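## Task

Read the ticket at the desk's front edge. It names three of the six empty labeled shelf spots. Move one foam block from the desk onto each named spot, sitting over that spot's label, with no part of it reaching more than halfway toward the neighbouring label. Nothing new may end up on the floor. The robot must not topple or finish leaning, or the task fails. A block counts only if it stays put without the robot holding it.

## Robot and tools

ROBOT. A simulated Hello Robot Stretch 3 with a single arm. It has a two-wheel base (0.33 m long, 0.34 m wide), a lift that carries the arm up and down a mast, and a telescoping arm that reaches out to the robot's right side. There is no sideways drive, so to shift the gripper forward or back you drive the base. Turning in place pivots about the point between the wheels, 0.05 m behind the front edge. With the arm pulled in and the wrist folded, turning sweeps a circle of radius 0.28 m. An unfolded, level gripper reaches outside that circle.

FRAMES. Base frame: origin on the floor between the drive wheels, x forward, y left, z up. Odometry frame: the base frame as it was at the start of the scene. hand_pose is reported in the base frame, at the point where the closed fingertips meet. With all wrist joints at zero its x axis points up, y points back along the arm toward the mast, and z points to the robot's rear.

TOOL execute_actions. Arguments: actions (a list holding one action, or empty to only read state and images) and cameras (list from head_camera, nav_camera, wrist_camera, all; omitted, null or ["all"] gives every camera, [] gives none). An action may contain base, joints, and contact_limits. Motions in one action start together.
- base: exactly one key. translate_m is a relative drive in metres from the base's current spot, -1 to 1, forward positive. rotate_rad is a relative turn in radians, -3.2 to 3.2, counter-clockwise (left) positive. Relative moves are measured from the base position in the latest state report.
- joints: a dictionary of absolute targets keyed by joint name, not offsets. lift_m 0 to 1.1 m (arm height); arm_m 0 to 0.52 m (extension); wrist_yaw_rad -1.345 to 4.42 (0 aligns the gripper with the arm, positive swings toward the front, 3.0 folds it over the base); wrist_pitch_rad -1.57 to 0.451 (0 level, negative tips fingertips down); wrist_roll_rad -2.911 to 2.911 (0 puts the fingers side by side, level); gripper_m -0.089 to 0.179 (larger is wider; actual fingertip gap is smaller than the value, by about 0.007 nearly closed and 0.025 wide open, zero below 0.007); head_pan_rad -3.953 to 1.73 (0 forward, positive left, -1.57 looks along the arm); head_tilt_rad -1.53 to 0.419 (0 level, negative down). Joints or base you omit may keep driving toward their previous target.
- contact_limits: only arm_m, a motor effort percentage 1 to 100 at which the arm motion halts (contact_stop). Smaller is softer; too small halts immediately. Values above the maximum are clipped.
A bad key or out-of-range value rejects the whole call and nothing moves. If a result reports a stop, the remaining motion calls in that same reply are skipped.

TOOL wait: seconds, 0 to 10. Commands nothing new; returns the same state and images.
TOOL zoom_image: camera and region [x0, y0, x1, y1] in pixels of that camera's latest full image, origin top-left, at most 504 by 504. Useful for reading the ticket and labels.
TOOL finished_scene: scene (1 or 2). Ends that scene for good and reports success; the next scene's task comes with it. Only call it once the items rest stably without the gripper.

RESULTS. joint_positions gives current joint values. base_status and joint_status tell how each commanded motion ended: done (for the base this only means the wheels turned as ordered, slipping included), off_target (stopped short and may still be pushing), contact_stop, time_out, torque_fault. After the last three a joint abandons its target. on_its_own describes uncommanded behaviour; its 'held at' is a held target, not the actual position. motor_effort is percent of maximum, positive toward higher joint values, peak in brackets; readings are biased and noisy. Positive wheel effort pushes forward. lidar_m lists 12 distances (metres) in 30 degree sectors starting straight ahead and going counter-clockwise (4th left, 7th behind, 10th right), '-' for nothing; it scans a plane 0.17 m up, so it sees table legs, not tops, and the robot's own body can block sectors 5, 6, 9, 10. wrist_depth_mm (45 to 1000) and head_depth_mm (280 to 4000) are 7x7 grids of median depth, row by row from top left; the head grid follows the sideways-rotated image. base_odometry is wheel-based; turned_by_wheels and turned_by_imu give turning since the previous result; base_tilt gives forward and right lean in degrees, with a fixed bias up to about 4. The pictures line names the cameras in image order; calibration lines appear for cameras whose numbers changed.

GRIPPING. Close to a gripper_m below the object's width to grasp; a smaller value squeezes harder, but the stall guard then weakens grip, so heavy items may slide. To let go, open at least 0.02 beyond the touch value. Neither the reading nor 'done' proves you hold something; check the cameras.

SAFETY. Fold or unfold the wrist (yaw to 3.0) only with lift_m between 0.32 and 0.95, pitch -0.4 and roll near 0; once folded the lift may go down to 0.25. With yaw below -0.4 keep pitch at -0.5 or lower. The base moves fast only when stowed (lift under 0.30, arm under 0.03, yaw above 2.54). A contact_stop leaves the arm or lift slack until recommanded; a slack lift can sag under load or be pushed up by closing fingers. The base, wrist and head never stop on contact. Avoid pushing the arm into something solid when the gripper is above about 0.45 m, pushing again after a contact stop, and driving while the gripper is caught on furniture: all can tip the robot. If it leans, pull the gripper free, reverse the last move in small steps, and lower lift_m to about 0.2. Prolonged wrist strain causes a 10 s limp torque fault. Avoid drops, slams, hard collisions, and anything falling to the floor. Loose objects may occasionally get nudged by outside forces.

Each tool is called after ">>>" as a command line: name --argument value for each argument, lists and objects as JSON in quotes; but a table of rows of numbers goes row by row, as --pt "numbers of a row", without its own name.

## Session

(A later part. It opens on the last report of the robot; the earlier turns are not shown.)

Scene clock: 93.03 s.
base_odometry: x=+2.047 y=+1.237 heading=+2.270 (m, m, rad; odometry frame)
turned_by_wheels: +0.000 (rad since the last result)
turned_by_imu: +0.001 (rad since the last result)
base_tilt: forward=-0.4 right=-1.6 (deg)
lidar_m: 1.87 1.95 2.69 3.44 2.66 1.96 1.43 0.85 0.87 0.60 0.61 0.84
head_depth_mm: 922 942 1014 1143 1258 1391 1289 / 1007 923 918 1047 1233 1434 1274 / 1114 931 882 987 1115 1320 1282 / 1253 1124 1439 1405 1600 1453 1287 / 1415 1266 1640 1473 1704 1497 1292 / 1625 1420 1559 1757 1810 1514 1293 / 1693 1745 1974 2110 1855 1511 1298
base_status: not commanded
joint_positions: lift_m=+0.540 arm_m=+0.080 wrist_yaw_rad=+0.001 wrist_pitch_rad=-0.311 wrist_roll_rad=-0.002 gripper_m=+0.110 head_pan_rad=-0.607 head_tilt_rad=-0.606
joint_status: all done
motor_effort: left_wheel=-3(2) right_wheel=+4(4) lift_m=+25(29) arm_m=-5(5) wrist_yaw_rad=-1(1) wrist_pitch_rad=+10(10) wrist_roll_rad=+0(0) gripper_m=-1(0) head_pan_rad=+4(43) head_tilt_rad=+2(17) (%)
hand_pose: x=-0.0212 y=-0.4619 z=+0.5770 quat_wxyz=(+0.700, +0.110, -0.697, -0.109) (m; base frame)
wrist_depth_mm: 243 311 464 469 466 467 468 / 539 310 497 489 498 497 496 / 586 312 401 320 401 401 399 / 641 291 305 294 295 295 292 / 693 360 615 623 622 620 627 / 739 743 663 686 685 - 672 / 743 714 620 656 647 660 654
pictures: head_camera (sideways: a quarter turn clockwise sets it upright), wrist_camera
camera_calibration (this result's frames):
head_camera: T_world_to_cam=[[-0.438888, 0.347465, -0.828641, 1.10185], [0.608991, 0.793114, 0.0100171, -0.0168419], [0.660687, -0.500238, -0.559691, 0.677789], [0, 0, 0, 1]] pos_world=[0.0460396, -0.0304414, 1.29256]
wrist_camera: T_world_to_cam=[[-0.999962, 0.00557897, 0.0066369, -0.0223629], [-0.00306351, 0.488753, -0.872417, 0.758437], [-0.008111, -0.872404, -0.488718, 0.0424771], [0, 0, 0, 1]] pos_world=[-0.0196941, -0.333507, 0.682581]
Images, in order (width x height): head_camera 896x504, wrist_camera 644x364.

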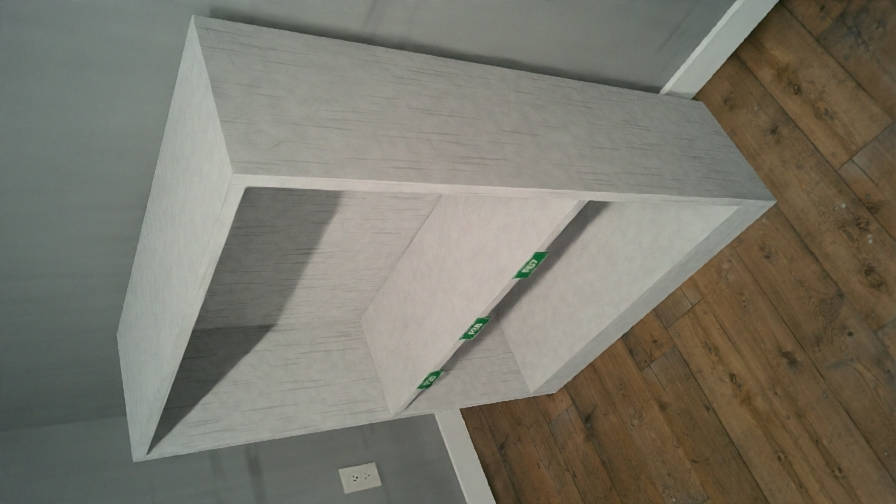

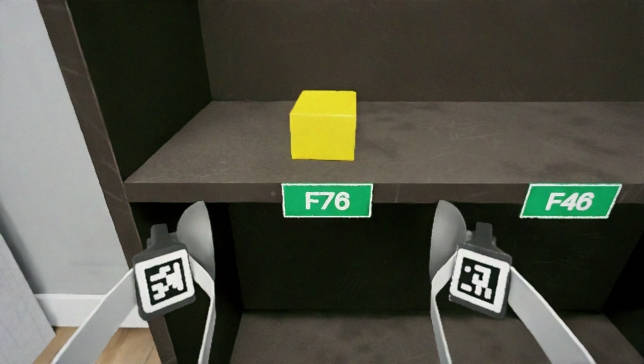

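>>> execute_actions --actions '[{"base":{"rotate_rad":1.35},"joints":{"arm_m":0,"lift_m":0.29,"wrist_yaw_rad":2.6,"gripper_m":0.08,"head_pan_rad":-1.57}}]' --cameras '[]'

>>> execute_actions --actions '[{"base":{"translate_m":1}}]' --cameras '[]'

>>> execute_actions --actions '[{"base":{"translate_m":1}}]' --cameras '[]'

>>> execute_actions --actions '[{"base":{"translate_m":0.5},"joints":{"lift_m":0.75}}]' --cameras '[]'

>>> execute_actions --actions '[{"base":{"rotate_rad":1.82},"joints":{"lift_m":0.94,"wrist_yaw_rad":0,"gripper_m":0.16}}]'

Scene clock: 105.37 s.
base_odometry: x=+2.047 y=+1.237 heading=-2.664 (m, m, rad; odometry frame)
turned_by_wheels: +1.350 (rad since the last result)
turned_by_imu: +1.333 (rad since the last result)
base_tilt: forward=-0.4 right=-1.5 (deg)
lidar_m: 3.43 3.48 2.13 1.44 1.44 0.85 0.85 0.60 0.84 1.51 1.88 2.24
head_depth_mm: 1487 1406 1552 1393 1594 1385 1253 / 1724 1412 1587 1581 1684 1471 1278 / 1704 1856 2039 2167 1790 1499 1283 / 1666 1823 2017 2211 1838 1508 1284 / 1626 1782 1968 2141 1835 1520 1274 / 1588 1727 1903 2116 1841 1513 1280 / 1545 1699 1869 2095 1859 1503 1291
base_status: done
joint_positions: lift_m=+0.290 arm_m=+0.001 wrist_yaw_rad=+2.598 wrist_pitch_rad=-0.311 wrist_roll_rad=-0.002 gripper_m=+0.080 head_pan_rad=-1.563 head_tilt_rad=-0.605
joint_status: all done
motor_effort: left_wheel=-3(8) right_wheel=+5(11) lift_m=+18(22) arm_m=-5(8) wrist_yaw_rad=+2(4) wrist_pitch_rad=+10(10) wrist_roll_rad=+0(0) gripper_m=-1(95) head_pan_rad=-4(41) head_tilt_rad=+1(3) (%)
hand_pose: x=+0.1012 y=+0.0568 z=+0.3276 quat_wxyz=(+0.294, +0.701, -0.082, +0.644) (m; base frame)
wrist_depth_mm: - - - - - - - / - - - - - - - / - - - - - - - / 901 884 895 900 901 909 900 / 708 701 730 708 739 704 704 / 579 589 567 577 569 599 580 / 489 494 494 492 496 492 492
pictures: none
No camera images: the call's "cameras" was empty. Leave "cameras" out to get every camera's image.

Scene clock: 110.47 s.
base_odometry: x=+1.159 y=+0.777 heading=-2.664 (m, m, rad; odometry frame)
turned_by_wheels: +0.000 (rad since the last result)
turned_by_imu: +0.006 (rad since the last result)
base_tilt: forward=-0.5 right=-1.6 (deg)
lidar_m: 2.42 2.48 2.34 2.10 1.90 1.77 1.57 1.61 1.88 1.67 1.67 2.00
head_depth_mm: 1594 1755 1963 2141 1826 1505 1274 / 1543 1695 1905 2105 1834 1509 1278 / 1518 1665 1847 2051 1832 1509 1282 / 1474 1620 1799 2025 1822 1510 1283 / 1437 1585 1744 1962 1846 1511 1291 / 1409 1482 1691 1883 1831 1515 1283 / 1375 1442 1653 1838 1839 1529 1285
base_status: done
joint_positions: lift_m=+0.290 arm_m=+0.001 wrist_yaw_rad=+2.598 wrist_pitch_rad=-0.311 wrist_roll_rad=-0.002 gripper_m=+0.080 head_pan_rad=-1.563 head_tilt_rad=-0.605
joint_status: not commanded
motor_effort: left_wheel=-3(9) right_wheel=+5(12) lift_m=+18(18) arm_m=-5(4) wrist_yaw_rad=+1(2) wrist_pitch_rad=+10(10) wrist_roll_rad=+0(0) gripper_m=+0(1) head_pan_rad=-4(3) head_tilt_rad=+1(1) (%)
hand_pose: x=+0.1011 y=+0.0569 z=+0.3276 quat_wxyz=(+0.293, +0.701, -0.081, +0.645) (m; base frame)
wrist_depth_mm: - - - - - - - / - - - - - - - / - - - - - - - / 890 881 892 885 896 908 889 / 706 706 730 703 729 702 706 / 575 594 562 583 570 602 581 / 489 487 497 493 494 488 495
pictures: none
No camera images: the call's "cameras" was empty. Leave "cameras" out to get every camera's image.

Scene clock: 115.47 s.
base_odometry: x=+0.271 y=+0.318 heading=-2.664 (m, m, rad; odometry frame)
turned_by_wheels: +0.000 (rad since the last result)
turned_by_imu: +0.006 (rad since the last result)
base_tilt: forward=-0.6 right=-1.5 (deg)
lidar_m: 1.27 1.54 2.31 2.28 2.31 2.67 2.55 2.54 1.64 1.46 1.47 1.67
head_depth_mm: 1385 1453 1708 1948 1838 1509 1274 / 1346 1427 1662 1883 1826 1518 1286 / 1319 1384 1616 1803 1812 1505 1280 / 1292 1354 1573 1780 1831 1504 1279 / 1258 1348 1522 1703 1830 1513 1286 / 1233 1308 1484 1644 1795 1518 1285 / 1206 1314 1452 1612 1739 1512 1292
base_status: done
joint_positions: lift_m=+0.290 arm_m=+0.001 wrist_yaw_rad=+2.598 wrist_pitch_rad=-0.311 wrist_roll_rad=-0.002 gripper_m=+0.080 head_pan_rad=-1.563 head_tilt_rad=-0.605
joint_status: not commanded
motor_effort: left_wheel=-3(8) right_wheel=+5(12) lift_m=+18(18) arm_m=-4(5) wrist_yaw_rad=+2(1) wrist_pitch_rad=+10(10) wrist_roll_rad=+0(0) gripper_m=+0(0) head_pan_rad=-3(4) head_tilt_rad=+3(1) (%)
hand_pose: x=+0.1010 y=+0.0569 z=+0.3276 quat_wxyz=(+0.293, +0.701, -0.081, +0.645) (m; base frame)
wrist_depth_mm: - - - - - - - / - - - - - - - / - - - - - - - / 894 891 909 911 905 899 902 / 710 699 732 704 740 709 701 / 578 592 555 575 575 604 575 / 490 489 491 492 491 496 495
pictures: none
No camera images: the call's "cameras" was empty. Leave "cameras" out to get every camera's image.

Scene clock: 121.80 s.
base_odometry: x=-0.173 y=+0.088 heading=-2.664 (m, m, rad; odometry frame)
turned_by_wheels: +0.000 (rad since the last result)
turned_by_imu: +0.004 (rad since the last result)
base_tilt: forward=-0.7 right=-1.4 (deg)
lidar_m: 0.92 0.79 1.72 2.39 2.40 2.90 3.05 2.48 1.53 1.37 1.37 1.20
head_depth_mm: 1290 1351 1598 1801 1836 1507 1276 / 1256 1336 1545 1746 1843 1508 1276 / 1227 1339 1495 1684 1802 1499 1286 / 1201 1317 1454 1619 1796 1510 1290 / 1168 1280 1423 1584 1734 1521 1277 / 1145 1255 1387 1534 1687 1515 1285 / 1120 1220 1344 1512 1665 1516 1291
base_status: done
joint_positions: lift_m=+0.750 arm_m=+0.001 wrist_yaw_rad=+2.598 wrist_pitch_rad=-0.311 wrist_roll_rad=-0.002 gripper_m=+0.080 head_pan_rad=-1.563 head_tilt_rad=-0.605
joint_status: all done
motor_effort: left_wheel=-3(7) right_wheel=+5(12) lift_m=+25(29) arm_m=-5(5) wrist_yaw_rad=+2(2) wrist_pitch_rad=+10(10) wrist_roll_rad=+0(0) gripper_m=+0(0) head_pan_rad=-3(4) head_tilt_rad=+2(2) (%)
hand_pose: x=+0.1010 y=+0.0569 z=+0.7872 quat_wxyz=(+0.293, +0.701, -0.081, +0.645) (m; base frame)
wrist_depth_mm: - - - - - - - / - - - - - - - / - - - - - - - / - - - - - - 716 / - - - - - - - / - - - - - - - / - - - - - - -
pictures: none
No camera images: the call's "cameras" was empty. Leave "cameras" out to get every camera's image.

Scene clock: 125.67 s.
base_odometry: x=-0.173 y=+0.088 heading=-0.844 (m, m, rad; odometry frame)
turned_by_wheels: +1.820 (rad since the last result)
turned_by_imu: +1.797 (rad since the last result)
base_tilt: forward=-0.4 right=-1.4 (deg)
lidar_m: 2.39 2.54 3.10 3.04 1.85 1.39 1.37 1.44 1.20 0.79 1.12 2.14
head_depth_mm: 1217 1291 846 1666 1807 - - / 1217 1286 850 1673 1794 - - / 1216 1287 770 1640 1174 - - / 1220 1288 853 1231 1130 - - / 1221 1287 860 1238 1137 1432 1278 / 1222 1275 864 1651 1779 1518 1292 / 1213 1286 867 1636 1783 1474 1298
base_status: done
joint_positions: lift_m=+0.940 arm_m=+0.001 wrist_yaw_rad=+0.002 wrist_pitch_rad=-0.311 wrist_roll_rad=-0.002 gripper_m=+0.160 head_pan_rad=-1.563 head_tilt_rad=-0.605
joint_status: all done
motor_effort: left_wheel=-3(8) right_wheel=+5(9) lift_m=+25(31) arm_m=-5(5) wrist_yaw_rad=-1(1) wrist_pitch_rad=+10(10) wrist_roll_rad=+0(0) gripper_m=+0(100) head_pan_rad=-4(4) head_tilt_rad=+2(3) (%)
hand_pose: x=-0.0210 y=-0.3822 z=+0.9773 quat_wxyz=(+0.700, +0.110, -0.697, -0.109) (m; base frame)
wrist_depth_mm: - - - - - - - / 650 653 660 662 516 586 581 / 417 423 431 434 435 429 404 / - - - - - - - / - - - 845 - - 899 / - - - - - - - / - - - - - - -
pictures: head_camera (sideways: a quarter turn clockwise sets it upright), nav_camera (sideways: a quarter turn counterclockwise sets it upright), wrist_camera
camera_calibration (this result's frames):
head_camera: T_world_to_cam=[[0.0306958, 0.558322, -0.829056, 1.09953], [0.999149, -0.0400046, 0.0100526, -0.0192681], [-0.0275534, -0.828659, -0.559075, 0.681186], [0, 0, 0, 1]] pos_world=[0.00426982, -0.0501915, 1.2926]
nav_camera: T_world_to_cam=[[-0.00668052, -0.59987, 0.80007, -0.999551], [-0.999941, -0.0028571, -0.0104916, 0.067066], [0.00857947, -0.800092, -0.599816, 0.737143], [0, 0, 0, 1]] pos_world=[0.0540603, -0.00962611, 1.24256]
wrist_camera: T_world_to_cam=[[-0.999967, 0.00466707, 0.00663225, -0.0255903], [-0.00351192, 0.487944, -0.872868, 1.06878], [-0.0073099, -0.872862, -0.487912, 0.306607], [0, 0, 0, 1]] pos_world=[-0.0195947, -0.253761, 1.08267]
Images, in order (width x height): head_camera 896x504, nav_camera 672x504, wrist_camera 644x364.

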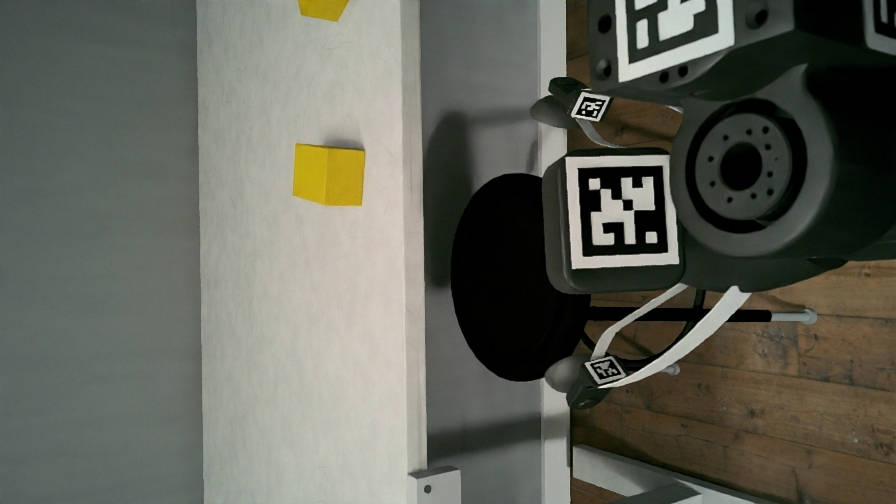

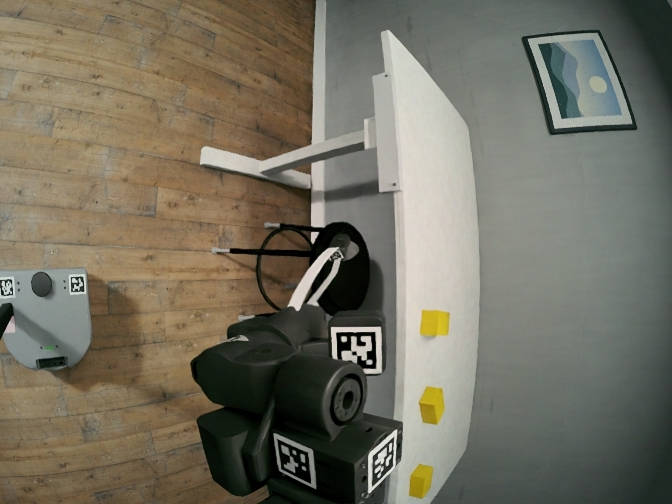

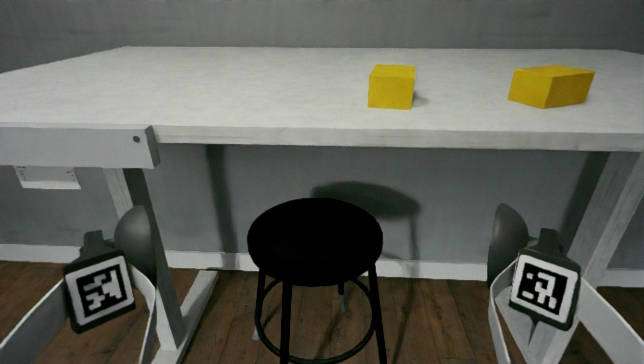

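>>> execute_actions --actions '[{"base":{"translate_m":-0.062},"joints":{"arm_m":0.39,"lift_m":0.934,"wrist_yaw_rad":-0.15}}]' --cameras '["wrist_camera"]'

>>> execute_actions --actions '[{"joints":{"gripper_m":0.025}}]' --cameras '["wrist_camera"]'

Scene clock: 135.50 s.
base_odometry: x=-0.214 y=+0.134 heading=-0.845 (m, m, rad; odometry frame)
turned_by_wheels: +0.000 (rad since the last result)
turned_by_imu: +0.001 (rad since the last result)
base_tilt: forward=-0.6 right=-1.4 (deg)
lidar_m: 2.45 2.61 3.17 3.03 1.76 1.33 1.30 1.37 1.16 0.80 1.15 2.14
head_depth_mm: 1211 1290 777 - 1793 1502 1283 / 1216 1286 - 1689 1786 1501 1282 / 1216 1298 - 1671 1772 1471 1278 / 1217 1295 - 1266 1177 1477 1286 / 1218 1275 857 1232 1122 1450 1282 / 1214 1284 863 1301 1426 1507 1283 / 1213 1288 862 1660 1786 1522 1286
base_status: done
joint_positions: lift_m=+0.934 arm_m=+0.390 wrist_yaw_rad=-0.149 wrist_pitch_rad=-0.311 wrist_roll_rad=-0.002 gripper_m=+0.160 head_pan_rad=-1.563 head_tilt_rad=-0.605
joint_status: all done
motor_effort: left_wheel=-3(7) right_wheel=+5(6) lift_m=+18(23) arm_m=+5(7) wrist_yaw_rad=-1(2) wrist_pitch_rad=+10(10) wrist_roll_rad=+0(0) gripper_m=+0(0) head_pan_rad=-4(4) head_tilt_rad=+2(3) (%)
hand_pose: x=-0.0566 y=-0.7686 z=+0.9717 quat_wxyz=(+0.690, +0.058, -0.704, -0.161) (m; base frame)
wrist_depth_mm: 659 676 686 717 718 741 753 / 617 621 614 614 620 616 615 / 374 374 376 378 375 375 376 / 271 271 271 176 271 269 269 / 211 220 202 138 202 221 211 / - 168 162 117 162 171 179 / 143 147 138 124 138 147 145
pictures: wrist_camera
camera_calibration (this result's frames):
wrist_camera: T_world_to_cam=[[-0.987915, 0.154857, 0.00663248, 0.0568091], [0.0698401, 0.482933, -0.872868, 1.25262], [-0.138372, -0.861856, -0.487912, -0.0325924], [0, 0, 0, 1]] pos_world=[-0.0358703, -0.641817, 1.07709]
Images, in order (width x height): wrist_camera 644x364.

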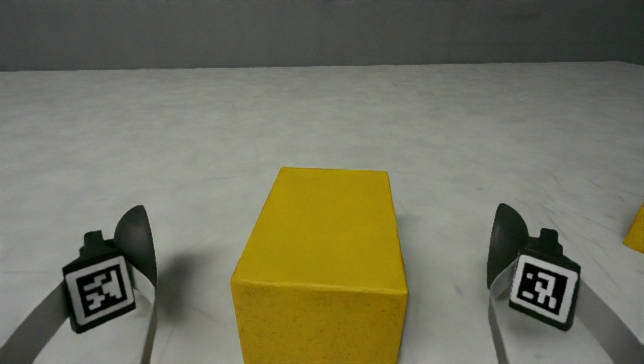

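Scene clock: 137.33 s.
base_odometry: x=-0.214 y=+0.134 heading=-0.845 (m, m, rad; odometry frame)
turned_by_wheels: +0.000 (rad since the last result)
turned_by_imu: +0.000 (rad since the last result)
base_tilt: forward=-0.6 right=-1.5 (deg)
lidar_m: 2.45 2.60 3.15 3.06 1.76 1.33 1.30 1.37 1.16 0.80 1.14 2.12
head_depth_mm: 1213 1276 780 - 1808 1500 1276 / 1221 1285 - 1684 1789 1509 1277 / 1215 1292 - 1653 1785 1465 1278 / 1215 1291 - 1263 1182 1483 1285 / 1214 1272 853 1240 1130 1439 1289 / 1208 1281 858 1307 1428 1520 1279 / 1207 1280 862 1651 1789 1509 1284
base_status: not commanded
joint_positions: lift_m=+0.934 arm_m=+0.390 wrist_yaw_rad=-0.149 wrist_pitch_rad=-0.311 wrist_roll_rad=-0.002 gripper_m=+0.026 head_pan_rad=-1.563 head_tilt_rad=-0.605
joint_status: all done
motor_effort: left_wheel=-3(3) right_wheel=+5(5) lift_m=+18(18) arm_m=+4(5) wrist_yaw_rad=-1(1) wrist_pitch_rad=+10(10) wrist_roll_rad=+0(0) gripper_m=-28(100) head_pan_rad=-3(4) head_tilt_rad=+1(2) (%)
hand_pose: x=-0.0567 y=-0.7686 z=+0.9717 quat_wxyz=(+0.690, +0.057, -0.704, -0.161) (m; base frame)
wrist_depth_mm: 658 671 686 697 737 741 749 / 610 616 619 615 619 618 617 / 378 375 377 377 375 377 379 / 270 270 270 176 271 269 271 / 211 211 148 138 144 211 211 / 173 176 119 117 117 176 173 / 147 146 138 124 139 147 147
pictures: wrist_camera
camera_calibration (this result's frames):
wrist_camera: T_world_to_cam=[[-0.987844, 0.15531, 0.00663342, 0.0570571], [0.0700581, 0.482883, -0.872878, 1.25262], [-0.13877, -0.861802, -0.487894, -0.0326193], [0, 0, 0, 1]] pos_world=[-0.0359194, -0.641843, 1.07709]
Images, in order (width x height): wrist_camera 644x364.

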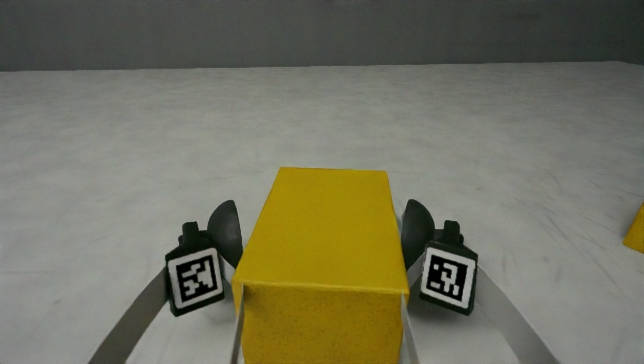

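>>> execute_actions --actions '[{"joints":{"lift_m":0.96,"arm_m":0.12}}]' --cameras '[]'

>>> execute_actions --actions '[{"base":{"rotate_rad":1.64},"joints":{"arm_m":0,"lift_m":0.65,"wrist_yaw_rad":2.6}}]' --cameras '[]'

>>> execute_actions --actions '[{"base":{"translate_m":0.47},"joints":{"lift_m":0.29}}]' --cameras '[]'

>>> execute_actions --actions '[{"base":{"translate_m":1}}]' --cameras '[]'

>>> execute_actions --actions '[{"base":{"translate_m":1}}]' --cameras '[]'

>>> execute_actions --actions '[{"base":{"rotate_rad":1.48},"joints":{"lift_m":0.535,"wrist_yaw_rad":0,"head_tilt_rad":-0.85}}]'

Scene clock: 151.67 s.
base_odometry: x=-0.214 y=+0.134 heading=-0.845 (m, m, rad; odometry frame)
turned_by_wheels: +0.000 (rad since the last result)
turned_by_imu: +0.002 (rad since the last result)
base_tilt: forward=-0.4 right=-1.6 (deg)
lidar_m: 2.45 2.60 3.13 3.05 1.76 1.34 1.30 1.37 1.16 0.80 1.15 2.13
head_depth_mm: 1222 1285 778 - - 1461 1275 / 1216 1279 953 - - 1464 1275 / 1217 1272 900 - - 1469 1284 / 1220 1288 856 - - 1479 1286 / 1223 1278 858 1229 1123 1441 1284 / 1218 1279 860 1318 1427 1505 1288 / 1217 1279 866 1665 1784 1519 1289
base_status: not commanded
joint_positions: lift_m=+0.960 arm_m=+0.120 wrist_yaw_rad=-0.149 wrist_pitch_rad=-0.311 wrist_roll_rad=-0.002 gripper_m=+0.036 head_pan_rad=-1.563 head_tilt_rad=-0.605
joint_status: all done
on_its_own: gripper_m is held at +0.035, not at your +0.025, by its stall guard, which is not easing now
motor_effort: left_wheel=-3(3) right_wheel=+5(5) lift_m=+26(31) arm_m=-5(6) wrist_yaw_rad=+0(1) wrist_pitch_rad=+10(10) wrist_roll_rad=+0(0) gripper_m=-23(24) head_pan_rad=-4(3) head_tilt_rad=+2(2) (%)
hand_pose: x=-0.0567 y=-0.4993 z=+0.9972 quat_wxyz=(+0.690, +0.057, -0.704, -0.161) (m; base frame)
wrist_depth_mm: 874 907 923 933 964 - - / 738 744 747 743 734 745 757 / 451 454 456 454 422 414 446 / 327 326 325 190 327 339 345 / 765 - 308 141 153 - - / - - 119 117 117 954 - / 907 - 633 122 - - -
pictures: none
No camera images: the call's "cameras" was empty. Leave "cameras" out to get every camera's image.

Scene clock: 155.33 s.
base_odometry: x=-0.214 y=+0.134 heading=+0.795 (m, m, rad; odometry frame)
turned_by_wheels: +1.640 (rad since the last result)
turned_by_imu: +1.619 (rad since the last result)
base_tilt: forward=-0.4 right=-1.5 (deg)
lidar_m: 3.04 1.67 1.32 1.30 1.41 1.16 0.80 1.15 2.32 2.46 2.67 3.25
head_depth_mm: 2110 2297 2567 2328 1826 1502 1281 / 2094 2298 2551 2312 1832 1515 1275 / 2127 2335 2551 2342 1827 1500 1276 / 2132 2319 2586 2343 1820 1518 1286 / 2145 2377 2651 2346 1835 1512 1292 / 2157 2398 2631 2337 1857 1519 1286 / 2192 2425 2669 2355 1864 1502 1292
base_status: done
joint_positions: lift_m=+0.650 arm_m=+0.001 wrist_yaw_rad=+2.598 wrist_pitch_rad=-0.311 wrist_roll_rad=-0.002 gripper_m=+0.036 head_pan_rad=-1.563 head_tilt_rad=-0.605
joint_status: all done
on_its_own: gripper_m is held at +0.035, not at your +0.025, by its stall guard, which is not easing now
motor_effort: left_wheel=-3(7) right_wheel=+5(10) lift_m=+18(25) arm_m=-5(1) wrist_yaw_rad=+2(5) wrist_pitch_rad=+10(10) wrist_roll_rad=+0(0) gripper_m=-23(23) head_pan_rad=-3(4) head_tilt_rad=+3(2) (%)
hand_pose: x=+0.1012 y=+0.0568 z=+0.6876 quat_wxyz=(+0.294, +0.701, -0.082, +0.644) (m; base frame)
wrist_depth_mm: - - - - - - - / - - - - - - - / - - - - - - - / - - - 190 - - - / - - - 141 154 - - / - - 119 117 117 - - / 897 887 839 122 842 887 876
pictures: none
No camera images: the call's "cameras" was empty. Leave "cameras" out to get every camera's image.

Scene clock: 160.47 s.
base_odometry: x=+0.115 y=+0.470 heading=+0.795 (m, m, rad; odometry frame)
turned_by_wheels: +0.000 (rad since the last result)
turned_by_imu: +0.003 (rad since the last result)
base_tilt: forward=-0.4 right=-1.5 (deg)
lidar_m: 2.57 1.59 1.26 1.25 1.35 1.56 1.37 1.59 2.53 2.50 2.73 2.60
head_depth_mm: 2127 2363 2589 2314 1831 1508 1276 / 2156 2338 2617 2350 1851 1509 1281 / 2164 2379 2610 2338 1834 1519 1283 / 2194 2379 2670 2333 1829 1499 1278 / 2196 2425 2695 2343 1826 1521 1290 / 2210 2439 2693 2359 1846 1518 1290 / 2222 2447 2707 2357 1848 1508 1289
base_status: done
joint_positions: lift_m=+0.290 arm_m=+0.001 wrist_yaw_rad=+2.598 wrist_pitch_rad=-0.312 wrist_roll_rad=-0.002 gripper_m=+0.036 head_pan_rad=-1.563 head_tilt_rad=-0.605
joint_status: all done
on_its_own: gripper_m is held at +0.035, not at your +0.025, by its stall guard, which is not easing now
motor_effort: left_wheel=-4(6) right_wheel=+4(12) lift_m=+18(18) arm_m=-5(5) wrist_yaw_rad=+1(2) wrist_pitch_rad=+10(10) wrist_roll_rad=+0(0) gripper_m=-24(23) head_pan_rad=-4(3) head_tilt_rad=+1(1) (%)
hand_pose: x=+0.1010 y=+0.0568 z=+0.3274 quat_wxyz=(+0.294, +0.701, -0.081, +0.644) (m; base frame)
wrist_depth_mm: 934 - - - - - - / - - - - - - - / - - - - - - - / 891 888 900 190 903 904 891 / 704 715 658 141 153 698 708 / 587 575 119 116 117 580 584 / 491 490 464 122 466 491 495
pictures: none
No camera images: the call's "cameras" was empty. Leave "cameras" out to get every camera's image.

Scene clock: 165.47 s.
base_odometry: x=+0.815 y=+1.184 heading=+0.795 (m, m, rad; odometry frame)
turned_by_wheels: +0.000 (rad since the last result)
turned_by_imu: +0.006 (rad since the last result)
base_tilt: forward=-0.6 right=-1.4 (deg)
lidar_m: 1.57 1.43 1.14 1.13 1.22 1.84 2.28 3.13 2.68 2.57 2.09 1.67
head_depth_mm: 2267 2494 2737 2308 1837 1505 1278 / 2284 2469 2763 2363 1826 1508 1285 / 2251 2515 2775 2377 1840 1514 1282 / 2282 2517 2762 2309 1834 1506 1293 / 2296 2548 2808 2330 1848 1523 1286 / 2318 2529 2824 2336 1843 1513 1290 / 2365 2560 2492 2372 1838 1520 1282
base_status: done
joint_positions: lift_m=+0.290 arm_m=+0.001 wrist_yaw_rad=+2.598 wrist_pitch_rad=-0.312 wrist_roll_rad=-0.002 gripper_m=+0.036 head_pan_rad=-1.563 head_tilt_rad=-0.605
joint_status: not commanded
on_its_own: gripper_m is held at +0.035, not at your +0.025, by its stall guard, which is not easing now
motor_effort: left_wheel=-3(9) right_wheel=+5(12) lift_m=+18(18) arm_m=-5(5) wrist_yaw_rad=+1(1) wrist_pitch_rad=+10(10) wrist_roll_rad=+0(0) gripper_m=-24(23) head_pan_rad=-3(3) head_tilt_rad=+2(2) (%)
hand_pose: x=+0.1010 y=+0.0568 z=+0.3274 quat_wxyz=(+0.294, +0.701, -0.081, +0.644) (m; base frame)
wrist_depth_mm: 857 938 - - - - - / 908 - - - - - - / 941 - - - - - - / 888 902 913 190 914 902 916 / 706 698 660 141 154 699 712 / 581 580 118 116 117 581 572 / 497 488 467 122 465 491 491
pictures: none
No camera images: the call's "cameras" was empty. Leave "cameras" out to get every camera's image.

Scene clock: 170.47 s.
base_odometry: x=+1.516 y=+1.897 heading=+0.795 (m, m, rad; odometry frame)
turned_by_wheels: +0.000 (rad since the last result)
turned_by_imu: +0.006 (rad since the last result)
base_tilt: forward=-0.5 right=-1.5 (deg)
lidar_m: 0.84 0.78 1.01 1.00 1.08 1.64 3.26 3.52 2.80 1.59 0.91 0.62
head_depth_mm: 2358 2562 2803 2324 1822 1510 1287 / 2367 2572 2836 2317 1831 1512 1270 / 2361 2621 2763 2331 1809 1509 1286 / 2406 2645 2460 2322 1827 1514 1280 / 2424 2699 2873 2366 1838 1509 1288 / 2451 2693 2863 2341 1850 1524 1281 / 2239 2277 1612 1768 1735 1492 1286
base_status: done
joint_positions: lift_m=+0.290 arm_m=+0.001 wrist_yaw_rad=+2.598 wrist_pitch_rad=-0.312 wrist_roll_rad=-0.002 gripper_m=+0.036 head_pan_rad=-1.563 head_tilt_rad=-0.605
joint_status: not commanded
on_its_own: gripper_m is held at +0.035, not at your +0.025, by its stall guard, which is not easing now
motor_effort: left_wheel=-3(8) right_wheel=+5(12) lift_m=+18(18) arm_m=-5(5) wrist_yaw_rad=+1(2) wrist_pitch_rad=+10(10) wrist_roll_rad=+0(0) gripper_m=-23(23) head_pan_rad=-3(4) head_tilt_rad=+3(3) (%)
hand_pose: x=+0.1010 y=+0.0568 z=+0.3274 quat_wxyz=(+0.294, +0.701, -0.081, +0.644) (m; base frame)
wrist_depth_mm: 774 838 913 - - 697 676 / 803 890 - - - 756 687 / 845 931 - - - 811 703 / 865 886 894 189 822 701 678 / 705 702 658 141 153 645 545 / 582 581 119 117 117 579 507 / 492 492 465 122 462 490 492
pictures: none
No camera images: the call's "cameras" was empty. Leave "cameras" out to get every camera's image.

Scene clock: 173.90 s.
base_odometry: x=+1.516 y=+1.897 heading=+2.275 (m, m, rad; odometry frame)
turned_by_wheels: +1.480 (rad since the last result)
turned_by_imu: +1.460 (rad since the last result)
base_tilt: forward=-0.6 right=-1.5 (deg)
lidar_m: 1.00 1.04 1.47 3.30 3.79 2.85 2.30 0.91 0.62 0.84 0.78 1.03
head_depth_mm: 619 719 767 852 1451 1313 1157 / 619 838 956 1021 1047 1264 1187 / 619 839 977 1044 1297 1267 1187 / 619 835 979 1048 959 730 - / 620 835 976 1052 1302 1265 1161 / 620 838 972 1054 1304 1264 1161 / 622 838 971 1052 1305 1262 1161
base_status: done
joint_positions: lift_m=+0.535 arm_m=+0.001 wrist_yaw_rad=+0.002 wrist_pitch_rad=-0.312 wrist_roll_rad=-0.002 gripper_m=+0.036 head_pan_rad=-1.563 head_tilt_rad=-0.840
joint_status: all done
on_its_own: gripper_m is held at +0.035, not at your +0.025, by its stall guard, which is not easing now
motor_effort: left_wheel=-3(11) right_wheel=+5(11) lift_m=+25(27) arm_m=-5(5) wrist_yaw_rad=-1(3) wrist_pitch_rad=+10(11) wrist_roll_rad=+0(0) gripper_m=-23(23) head_pan_rad=-3(3) head_tilt_rad=-3(20) (%)
hand_pose: x=-0.0210 y=-0.3820 z=+0.5719 quat_wxyz=(+0.700, +0.111, -0.697, -0.109) (m; base frame)
wrist_depth_mm: 548 543 534 526 523 471 308 / 575 581 571 563 553 470 323 / 479 472 477 477 480 433 355 / 387 388 374 190 364 367 670 / 636 737 695 141 154 459 727 / 640 763 119 116 117 427 793 / 623 658 613 122 614 534 760
pictures: head_camera (sideways: a quarter turn clockwise sets it upright), nav_camera (sideways: a quarter turn counterclockwise sets it upright), wrist_camera
camera_calibration (this result's frames):
head_camera: T_world_to_cam=[[0.0294669, 0.735525, -0.676857, 0.901159], [0.999149, -0.0412254, -0.00130082, -0.00448582], [-0.0288605, -0.676242, -0.736114, 0.91148], [0, 0, 0, 1]] pos_world=[0.00423337, -0.0466284, 1.2809]
nav_camera: T_world_to_cam=[[-0.00551889, -0.769208, 0.638974, -0.78961], [-0.999959, -0.000363582, -0.00907443, 0.0652182], [0.00721245, -0.638998, -0.769175, 0.957429], [0, 0, 0, 1]] pos_world=[0.0539523, 0.00444482, 1.24156]
wrist_camera: T_world_to_cam=[[-0.999966, 0.00483789, 0.0066499, -0.022891], [-0.00343204, 0.489338, -0.872087, 0.714935], [-0.00747311, -0.872081, -0.489305, 0.110053], [0, 0, 0, 1]] pos_world=[-0.0196141, -0.253759, 0.677488]
Images, in order (width x height): head_camera 896x504, nav_camera 672x504, wrist_camera 644x364.

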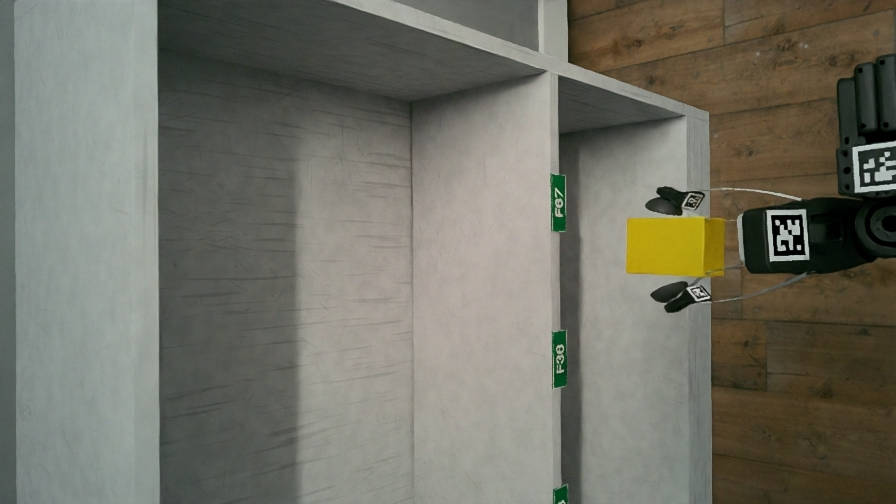

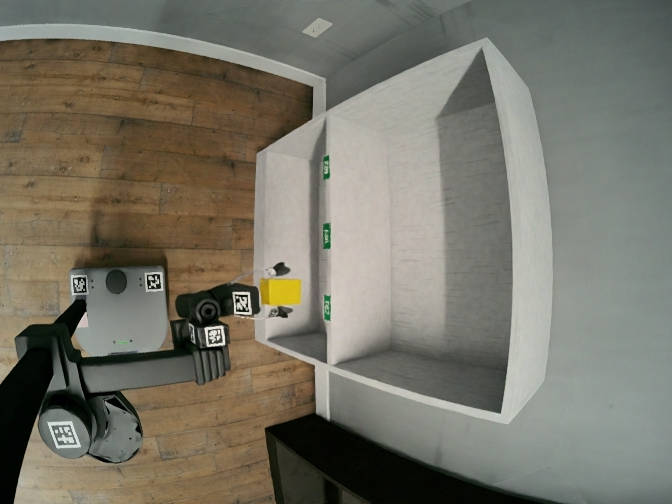

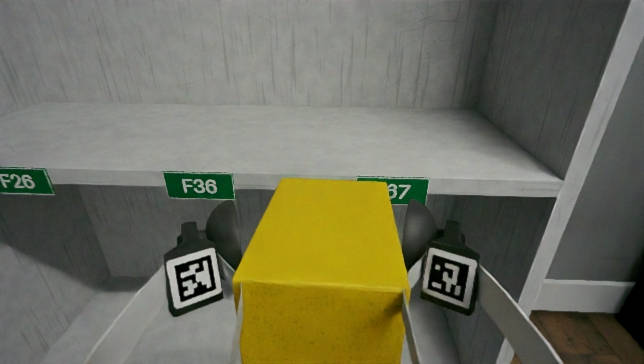

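>>> execute_actions --actions '[{"base":{"translate_m":-0.07},"joints":{"arm_m":0.28}}]' --cameras '[]'

>>> execute_actions --actions '[{"joints":{"lift_m":0.5}}]' --cameras '[]'

>>> execute_actions --actions '[{"joints":{"gripper_m":0.11}}]' --cameras '[]'

>>> execute_actions --actions '[{"joints":{"arm_m":0.08,"lift_m":0.51}}]' --cameras '["wrist_camera"]'

>>> execute_actions --actions '[{"base":{"rotate_rad":1.465},"joints":{"arm_m":0,"lift_m":0.29,"wrist_yaw_rad":2.6,"gripper_m":0.08,"head_tilt_rad":-0.6}}]' --cameras '[]'

>>> execute_actions --actions '[{"base":{"translate_m":1}}]' --cameras '[]'

>>> execute_actions --actions '[{"base":{"translate_m":1}}]' --cameras '[]'

>>> execute_actions --actions '[{"base":{"translate_m":0.45},"joints":{"lift_m":0.75}}]' --cameras '[]'

>>> execute_actions --actions '[{"base":{"rotate_rad":1.68},"joints":{"lift_m":0.94,"wrist_yaw_rad":0,"gripper_m":0.16}}]'

Scene clock: 198.23 s.
base_odometry: x=+1.561 y=+1.844 heading=+2.274 (m, m, rad; odometry frame)
turned_by_wheels: +0.000 (rad since the last result)
turned_by_imu: +0.001 (rad since the last result)
base_tilt: forward=-0.8 right=-1.5 (deg)
lidar_m: 1.07 1.12 1.58 3.28 3.69 2.78 2.23 0.86 0.60 0.78 0.83 1.10
head_depth_mm: 744 577 1019 1245 1448 1310 1168 / 618 734 807 902 1428 1337 - / 621 833 968 1042 - 1265 1156 / 618 835 969 1074 - 1261 1160 / 620 836 974 1047 1304 1270 1164 / 620 834 968 1049 1298 1264 1167 / 621 832 966 1050 1300 1261 1166
base_status: done
joint_positions: lift_m=+0.535 arm_m=+0.280 wrist_yaw_rad=+0.001 wrist_pitch_rad=-0.312 wrist_roll_rad=-0.002 gripper_m=+0.036 head_pan_rad=-1.563 head_tilt_rad=-0.840
joint_status: all done
on_its_own: gripper_m is held at +0.035, not at your +0.025, by its stall guard, which is not easing now
motor_effort: left_wheel=-3(7) right_wheel=+5(6) lift_m=+25(25) arm_m=+5(6) wrist_yaw_rad=-1(1) wrist_pitch_rad=+10(10) wrist_roll_rad=+0(0) gripper_m=-24(23) head_pan_rad=-3(4) head_tilt_rad=-4(4) (%)
hand_pose: x=-0.0212 y=-0.6611 z=+0.5719 quat_wxyz=(+0.700, +0.111, -0.697, -0.110) (m; base frame)
wrist_depth_mm: 288 283 279 277 274 270 229 / 308 305 300 297 291 286 229 / 332 327 322 318 313 304 227 / 341 342 338 190 328 323 226 / 266 266 252 141 154 266 226 / 219 219 119 117 117 219 212 / 187 186 176 122 175 186 187
pictures: none
No camera images: the call's "cameras" was empty. Leave "cameras" out to get every camera's image.

Scene clock: 199.37 s.
base_odometry: x=+1.561 y=+1.844 heading=+2.274 (m, m, rad; odometry frame)
turned_by_wheels: +0.000 (rad since the last result)
turned_by_imu: +0.000 (rad since the last result)
base_tilt: forward=-0.5 right=-1.4 (deg)
lidar_m: 1.07 1.12 1.57 3.29 3.69 2.78 2.24 0.85 0.60 0.78 0.83 1.10
head_depth_mm: 742 579 1018 1252 1453 1310 1159 / 621 734 810 904 1407 1327 - / 619 835 968 1050 - 1257 1163 / 620 832 969 1059 - 1259 1156 / 620 836 973 1048 1308 1266 1160 / 621 833 969 1057 1303 1265 1161 / 621 830 970 1047 1306 1273 1166
base_status: not commanded
joint_positions: lift_m=+0.500 arm_m=+0.280 wrist_yaw_rad=+0.001 wrist_pitch_rad=-0.312 wrist_roll_rad=-0.002 gripper_m=+0.036 head_pan_rad=-1.563 head_tilt_rad=-0.840
joint_status: all done
on_its_own: gripper_m is held at +0.035, not at your +0.025, by its stall guard, which is not easing now
motor_effort: left_wheel=-3(3) right_wheel=+5(5) lift_m=+18(21) arm_m=+4(5) wrist_yaw_rad=-1(1) wrist_pitch_rad=+10(10) wrist_roll_rad=+0(0) gripper_m=-23(24) head_pan_rad=-3(4) head_tilt_rad=-4(4) (%)
hand_pose: x=-0.0212 y=-0.6611 z=+0.5373 quat_wxyz=(+0.700, +0.111, -0.697, -0.110) (m; base frame)
wrist_depth_mm: 287 283 280 276 273 271 228 / 307 306 300 297 293 290 228 / 327 323 322 320 314 306 227 / 270 270 272 176 270 270 226 / 211 211 147 137 144 211 205 / 173 173 118 116 117 174 173 / 147 147 139 124 139 147 147
pictures: none
No camera images: the call's "cameras" was empty. Leave "cameras" out to get every camera's image.

Scene clock: 200.60 s.
base_odometry: x=+1.561 y=+1.844 heading=+2.274 (m, m, rad; odometry frame)
turned_by_wheels: +0.000 (rad since the last result)
turned_by_imu: +0.000 (rad since the last result)
base_tilt: forward=-0.4 right=-1.5 (deg)
lidar_m: 1.07 1.12 1.58 3.28 3.69 2.77 2.24 0.85 0.60 0.78 0.83 1.10
head_depth_mm: 744 580 1018 1249 1450 1309 1168 / 619 734 811 903 1412 1331 - / 619 836 970 1053 - 1254 1163 / 619 833 964 1053 - 1269 1162 / 619 831 969 1048 1305 1267 1164 / 619 831 964 1047 1292 1267 1161 / 619 830 969 1049 1303 1264 1166
base_status: not commanded
joint_positions: lift_m=+0.500 arm_m=+0.280 wrist_yaw_rad=+0.001 wrist_pitch_rad=-0.312 wrist_roll_rad=-0.002 gripper_m=+0.110 head_pan_rad=-1.563 head_tilt_rad=-0.840
joint_status: all done
motor_effort: left_wheel=-3(3) right_wheel=+5(5) lift_m=+18(18) arm_m=+4(5) wrist_yaw_rad=-1(1) wrist_pitch_rad=+11(10) wrist_roll_rad=+0(0) gripper_m=+0(96) head_pan_rad=-4(3) head_tilt_rad=-4(3) (%)
hand_pose: x=-0.0212 y=-0.6611 z=+0.5373 quat_wxyz=(+0.700, +0.111, -0.697, -0.110) (m; base frame)
wrist_depth_mm: 289 285 280 276 273 270 230 / 307 304 300 295 291 288 228 / 326 325 323 318 314 304 227 / 270 272 269 176 263 271 226 / 211 220 202 138 194 222 204 / 173 179 121 117 122 - 174 / 151 147 138 125 138 147 147
pictures: none
No camera images: the call's "cameras" was empty. Leave "cameras" out to get every camera's image.

Scene clock: 203.30 s.
base_odometry: x=+1.561 y=+1.844 heading=+2.274 (m, m, rad; odometry frame)
turned_by_wheels: +0.000 (rad since the last result)
turned_by_imu: +0.001 (rad since the last result)
base_tilt: forward=-0.5 right=-1.5 (deg)
lidar_m: 1.07 1.12 1.58 3.26 3.70 2.78 2.23 0.85 0.60 0.78 0.83 1.10
head_depth_mm: 743 579 1015 1247 1456 1313 1167 / 619 732 809 900 1416 1312 - / 620 839 973 1046 1163 1266 - / 622 834 973 1049 1298 1268 1132 / 622 833 970 1046 1300 1261 1160 / 619 832 966 1045 1307 1267 1160 / 624 831 967 1051 1308 1260 1164
base_status: not commanded
joint_positions: lift_m=+0.510 arm_m=+0.080 wrist_yaw_rad=+0.001 wrist_pitch_rad=-0.312 wrist_roll_rad=-0.002 gripper_m=+0.110 head_pan_rad=-1.563 head_tilt_rad=-0.840
joint_status: all done
motor_effort: left_wheel=-4(3) right_wheel=+5(5) lift_m=+26(24) arm_m=-5(11) wrist_yaw_rad=-1(1) wrist_pitch_rad=+10(10) wrist_roll_rad=+0(0) gripper_m=+0(1) head_pan_rad=-3(3) head_tilt_rad=-4(3) (%)
hand_pose: x=-0.0212 y=-0.4618 z=+0.5470 quat_wxyz=(+0.700, +0.111, -0.697, -0.110) (m; base frame)
wrist_depth_mm: 469 467 462 454 451 337 218 / 504 501 493 478 477 338 241 / 408 403 405 303 405 333 254 / 290 292 293 290 292 286 584 / 637 623 621 607 604 287 644 / 690 678 673 668 653 - 703 / 630 621 625 617 600 382 717
pictures: wrist_camera
camera_calibration (this result's frames):
wrist_camera: T_world_to_cam=[[-0.999962, 0.00556886, 0.00664728, -0.0221726], [-0.00307548, 0.488973, -0.872294, 0.732231], [-0.00810802, -0.872281, -0.488937, 0.0279818], [0, 0, 0, 1]] pos_world=[-0.0196929, -0.333509, 0.652549]
Images, in order (width x height): wrist_camera 644x364.

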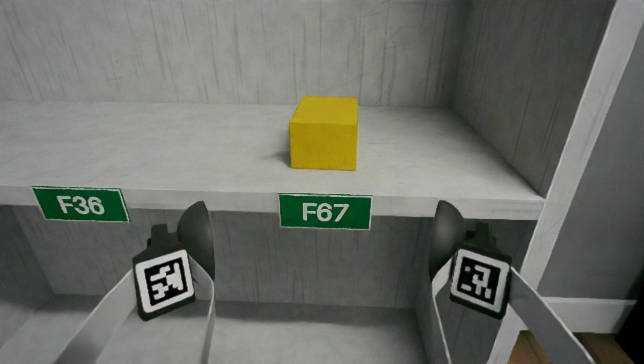

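Scene clock: 206.57 s.
base_odometry: x=+1.561 y=+1.844 heading=-2.544 (m, m, rad; odometry frame)
turned_by_wheels: +1.465 (rad since the last result)
turned_by_imu: +1.446 (rad since the last result)
base_tilt: forward=-0.5 right=-1.5 (deg)
lidar_m: 3.26 3.55 2.87 2.23 1.31 0.85 0.60 0.85 0.82 1.07 1.09 1.42
head_depth_mm: 938 1033 1150 1291 1482 1499 1285 / 930 1014 1133 1278 1456 1504 1289 / 915 1003 1115 1257 1430 1515 1286 / 907 995 1101 1233 1397 1514 1293 / 895 982 1091 1213 1383 1507 1287 / 882 968 1075 1194 1362 1474 1300 / 877 967 1058 1176 1336 1478 1280
base_status: done
joint_positions: lift_m=+0.290 arm_m=+0.001 wrist_yaw_rad=+2.598 wrist_pitch_rad=-0.311 wrist_roll_rad=-0.002 gripper_m=+0.080 head_pan_rad=-1.563 head_tilt_rad=-0.605
joint_status: all done
motor_effort: left_wheel=-3(9) right_wheel=+5(12) lift_m=+18(27) arm_m=-5(8) wrist_yaw_rad=+2(4) wrist_pitch_rad=+10(10) wrist_roll_rad=+0(0) gripper_m=-1(94) head_pan_rad=-4(3) head_tilt_rad=+2(17) (%)
hand_pose: x=+0.1011 y=+0.0568 z=+0.3276 quat_wxyz=(+0.294, +0.701, -0.081, +0.644) (m; base frame)
wrist_depth_mm: - - - - - - - / - - - - - - - / - - - - - - - / 908 896 901 903 892 907 888 / 699 709 737 705 738 704 699 / 579 587 560 574 567 599 577 / 490 491 494 490 493 492 493
pictures: none
No camera images: the call's "cameras" was empty. Leave "cameras" out to get every camera's image.

Scene clock: 211.67 s.
base_odometry: x=+0.734 y=+1.281 heading=-2.544 (m, m, rad; odometry frame)
turned_by_wheels: +0.000 (rad since the last result)
turned_by_imu: +0.006 (rad since the last result)
base_tilt: forward=-0.6 right=-1.6 (deg)
lidar_m: 2.37 2.30 2.94 2.77 2.83 1.73 1.59 1.53 1.06 1.00 1.02 1.33
head_depth_mm: 872 960 1069 1208 1390 1506 1281 / 863 947 1054 1184 1360 1480 1278 / 853 936 1035 1168 1324 1488 1283 / 843 924 920 1147 1317 1463 1285 / 836 913 921 1133 1289 1431 1284 / 827 903 922 1116 1263 1426 1285 / 816 892 927 1105 1245 1405 1291
base_status: done
joint_positions: lift_m=+0.290 arm_m=+0.001 wrist_yaw_rad=+2.598 wrist_pitch_rad=-0.311 wrist_roll_rad=-0.002 gripper_m=+0.080 head_pan_rad=-1.563 head_tilt_rad=-0.605
joint_status: not commanded
motor_effort: left_wheel=-3(7) right_wheel=+5(12) lift_m=+18(18) arm_m=-5(5) wrist_yaw_rad=+2(2) wrist_pitch_rad=+10(10) wrist_roll_rad=+0(0) gripper_m=+0(1) head_pan_rad=-3(4) head_tilt_rad=+3(1) (%)
hand_pose: x=+0.1011 y=+0.0569 z=+0.3276 quat_wxyz=(+0.293, +0.701, -0.081, +0.645) (m; base frame)
wrist_depth_mm: - - - - - - - / - - - - - - - / - - - - - - - / 893 893 911 905 908 909 899 / 708 704 729 709 747 703 701 / 578 592 556 580 565 596 583 / 495 491 487 492 490 492 493
pictures: none
No camera images: the call's "cameras" was empty. Leave "cameras" out to get every camera's image.

Scene clock: 216.67 s.
base_odometry: x=-0.093 y=+0.719 heading=-2.544 (m, m, rad; odometry frame)
turned_by_wheels: +0.000 (rad since the last result)
turned_by_imu: +0.006 (rad since the last result)
base_tilt: forward=-0.6 right=-1.6 (deg)
lidar_m: 1.40 1.36 2.52 2.80 2.91 3.03 2.58 1.42 0.99 0.94 0.96 1.25
head_depth_mm: 809 890 913 1120 1279 1424 1283 / 803 887 911 1102 1258 1430 1286 / 794 875 916 1089 1236 1414 1285 / 784 865 914 1075 1218 1408 1286 / 779 854 938 1057 1204 1400 1285 / 769 845 930 1048 1174 1364 1283 / 764 833 926 1028 1175 1335 1292
base_status: done
joint_positions: lift_m=+0.290 arm_m=+0.001 wrist_yaw_rad=+2.598 wrist_pitch_rad=-0.311 wrist_roll_rad=-0.002 gripper_m=+0.080 head_pan_rad=-1.563 head_tilt_rad=-0.605
joint_status: not commanded
motor_effort: left_wheel=-3(7) right_wheel=+5(12) lift_m=+18(18) arm_m=-5(5) wrist_yaw_rad=+2(2) wrist_pitch_rad=+10(10) wrist_roll_rad=+0(0) gripper_m=+0(0) head_pan_rad=-3(4) head_tilt_rad=+2(3) (%)
hand_pose: x=+0.1010 y=+0.0569 z=+0.3276 quat_wxyz=(+0.293, +0.701, -0.081, +0.645) (m; base frame)
wrist_depth_mm: - - - - - - - / - - - - - - - / - - - - - - - / 907 901 903 907 892 905 889 / 708 706 740 709 739 706 700 / 582 590 558 581 565 601 581 / 494 492 491 495 491 494 494
pictures: none
No camera images: the call's "cameras" was empty. Leave "cameras" out to get every camera's image.

Scene clock: 222.50 s.
base_odometry: x=-0.465 y=+0.466 heading=-2.544 (m, m, rad; odometry frame)
turned_by_wheels: +0.000 (rad since the last result)
turned_by_imu: +0.003 (rad since the last result)
base_tilt: forward=-0.5 right=-1.7 (deg)
lidar_m: 1.02 0.96 1.40 2.85 2.93 3.42 3.06 1.37 0.96 0.90 0.93 1.22
head_depth_mm: 784 862 966 1080 1240 1424 1271 / 776 855 950 1067 1220 1395 1280 / 768 845 934 1056 1201 1400 1291 / 762 836 929 1037 1190 1370 1287 / 753 824 913 1030 1166 1349 1278 / 748 818 904 1009 1150 1326 1290 / 737 810 897 996 1131 1302 1286
base_status: done
joint_positions: lift_m=+0.750 arm_m=+0.001 wrist_yaw_rad=+2.598 wrist_pitch_rad=-0.311 wrist_roll_rad=-0.002 gripper_m=+0.080 head_pan_rad=-1.563 head_tilt_rad=-0.605
joint_status: all done
motor_effort: left_wheel=-3(6) right_wheel=+5(12) lift_m=+25(25) arm_m=-5(5) wrist_yaw_rad=+1(1) wrist_pitch_rad=+10(10) wrist_roll_rad=+0(0) gripper_m=+0(1) head_pan_rad=-3(3) head_tilt_rad=+4(3) (%)
hand_pose: x=+0.1010 y=+0.0569 z=+0.7873 quat_wxyz=(+0.293, +0.701, -0.081, +0.645) (m; base frame)
wrist_depth_mm: - - - - - - - / - - - - - - - / - - - - - 963 - / - - - - - - - / - - - - - - - / - - - - - - - / - - - - - - -
pictures: none
No camera images: the call's "cameras" was empty. Leave "cameras" out to get every camera's image.

Scene clock: 226.17 s.
base_odometry: x=-0.465 y=+0.466 heading=-0.865 (m, m, rad; odometry frame)
turned_by_wheels: +1.680 (rad since the last result)
turned_by_imu: +1.658 (rad since the last result)
base_tilt: forward=-0.5 right=-1.5 (deg)
lidar_m: 2.84 3.03 3.14 2.99 1.23 0.93 0.91 0.95 1.02 1.02 0.96 2.14
head_depth_mm: 1230 1311 849 1672 1825 - - / 1224 1287 782 1176 1388 - - / 1223 1288 779 1674 1807 - - / 1222 1290 855 1667 1825 - - / 1224 1294 816 1661 1803 1501 1283 / 1220 1290 778 1652 1795 1483 1279 / 1233 1282 864 1243 1684 1479 1290
base_status: done
joint_positions: lift_m=+0.940 arm_m=+0.001 wrist_yaw_rad=+0.002 wrist_pitch_rad=-0.311 wrist_roll_rad=-0.002 gripper_m=+0.160 head_pan_rad=-1.563 head_tilt_rad=-0.605
joint_status: all done
motor_effort: left_wheel=-3(8) right_wheel=+5(9) lift_m=+26(27) arm_m=-5(5) wrist_yaw_rad=-2(2) wrist_pitch_rad=+9(10) wrist_roll_rad=+0(0) gripper_m=+0(99) head_pan_rad=-4(3) head_tilt_rad=+2(2) (%)
hand_pose: x=-0.0210 y=-0.3822 z=+0.9773 quat_wxyz=(+0.700, +0.110, -0.697, -0.109) (m; base frame)
wrist_depth_mm: - - - - - - - / 656 645 510 653 505 650 - / 469 473 430 430 431 429 431 / - - - - - - - / - 894 - - - - - / - - - - - - - / - - - - - - -
pictures: head_camera (sideways: a quarter turn clockwise sets it upright), nav_camera (sideways: a quarter turn counterclockwise sets it upright), wrist_camera
camera_calibration (this result's frames):
head_camera: T_world_to_cam=[[0.030821, 0.558416, -0.828988, 1.09944], [0.99914, -0.0402312, 0.0100469, -0.0192605], [-0.0277408, -0.828585, -0.559175, 0.681317], [0, 0, 0, 1]] pos_world=[0.00425849, -0.05019, 1.29259]
nav_camera: T_world_to_cam=[[-0.00681509, -0.599965, 0.799997, -0.999455], [-0.999942, -0.0026303, -0.010491, 0.0670653], [0.00839847, -0.800022, -0.599912, 0.737271], [0, 0, 0, 1]] pos_world=[0.054058, -0.00962975, 1.24256]
wrist_camera: T_world_to_cam=[[-0.999967, 0.00467034, 0.00664052, -0.0255985], [-0.00351805, 0.487884, -0.872902, 1.06881], [-0.00731654, -0.872896, -0.487851, 0.306536], [0, 0, 0, 1]] pos_world=[-0.0195948, -0.253761, 1.08268]
Images, in order (width x height): head_camera 896x504, nav_camera 672x504, wrist_camera 644x364.

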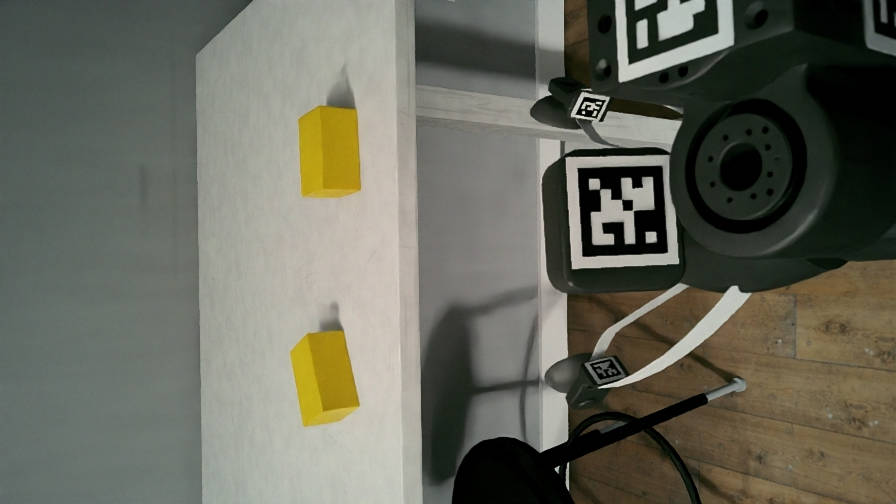

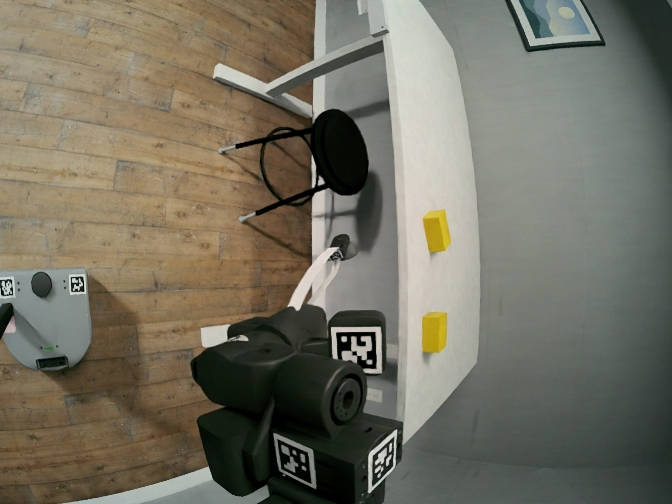

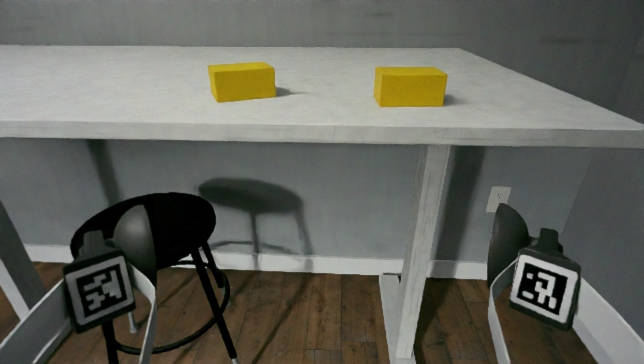

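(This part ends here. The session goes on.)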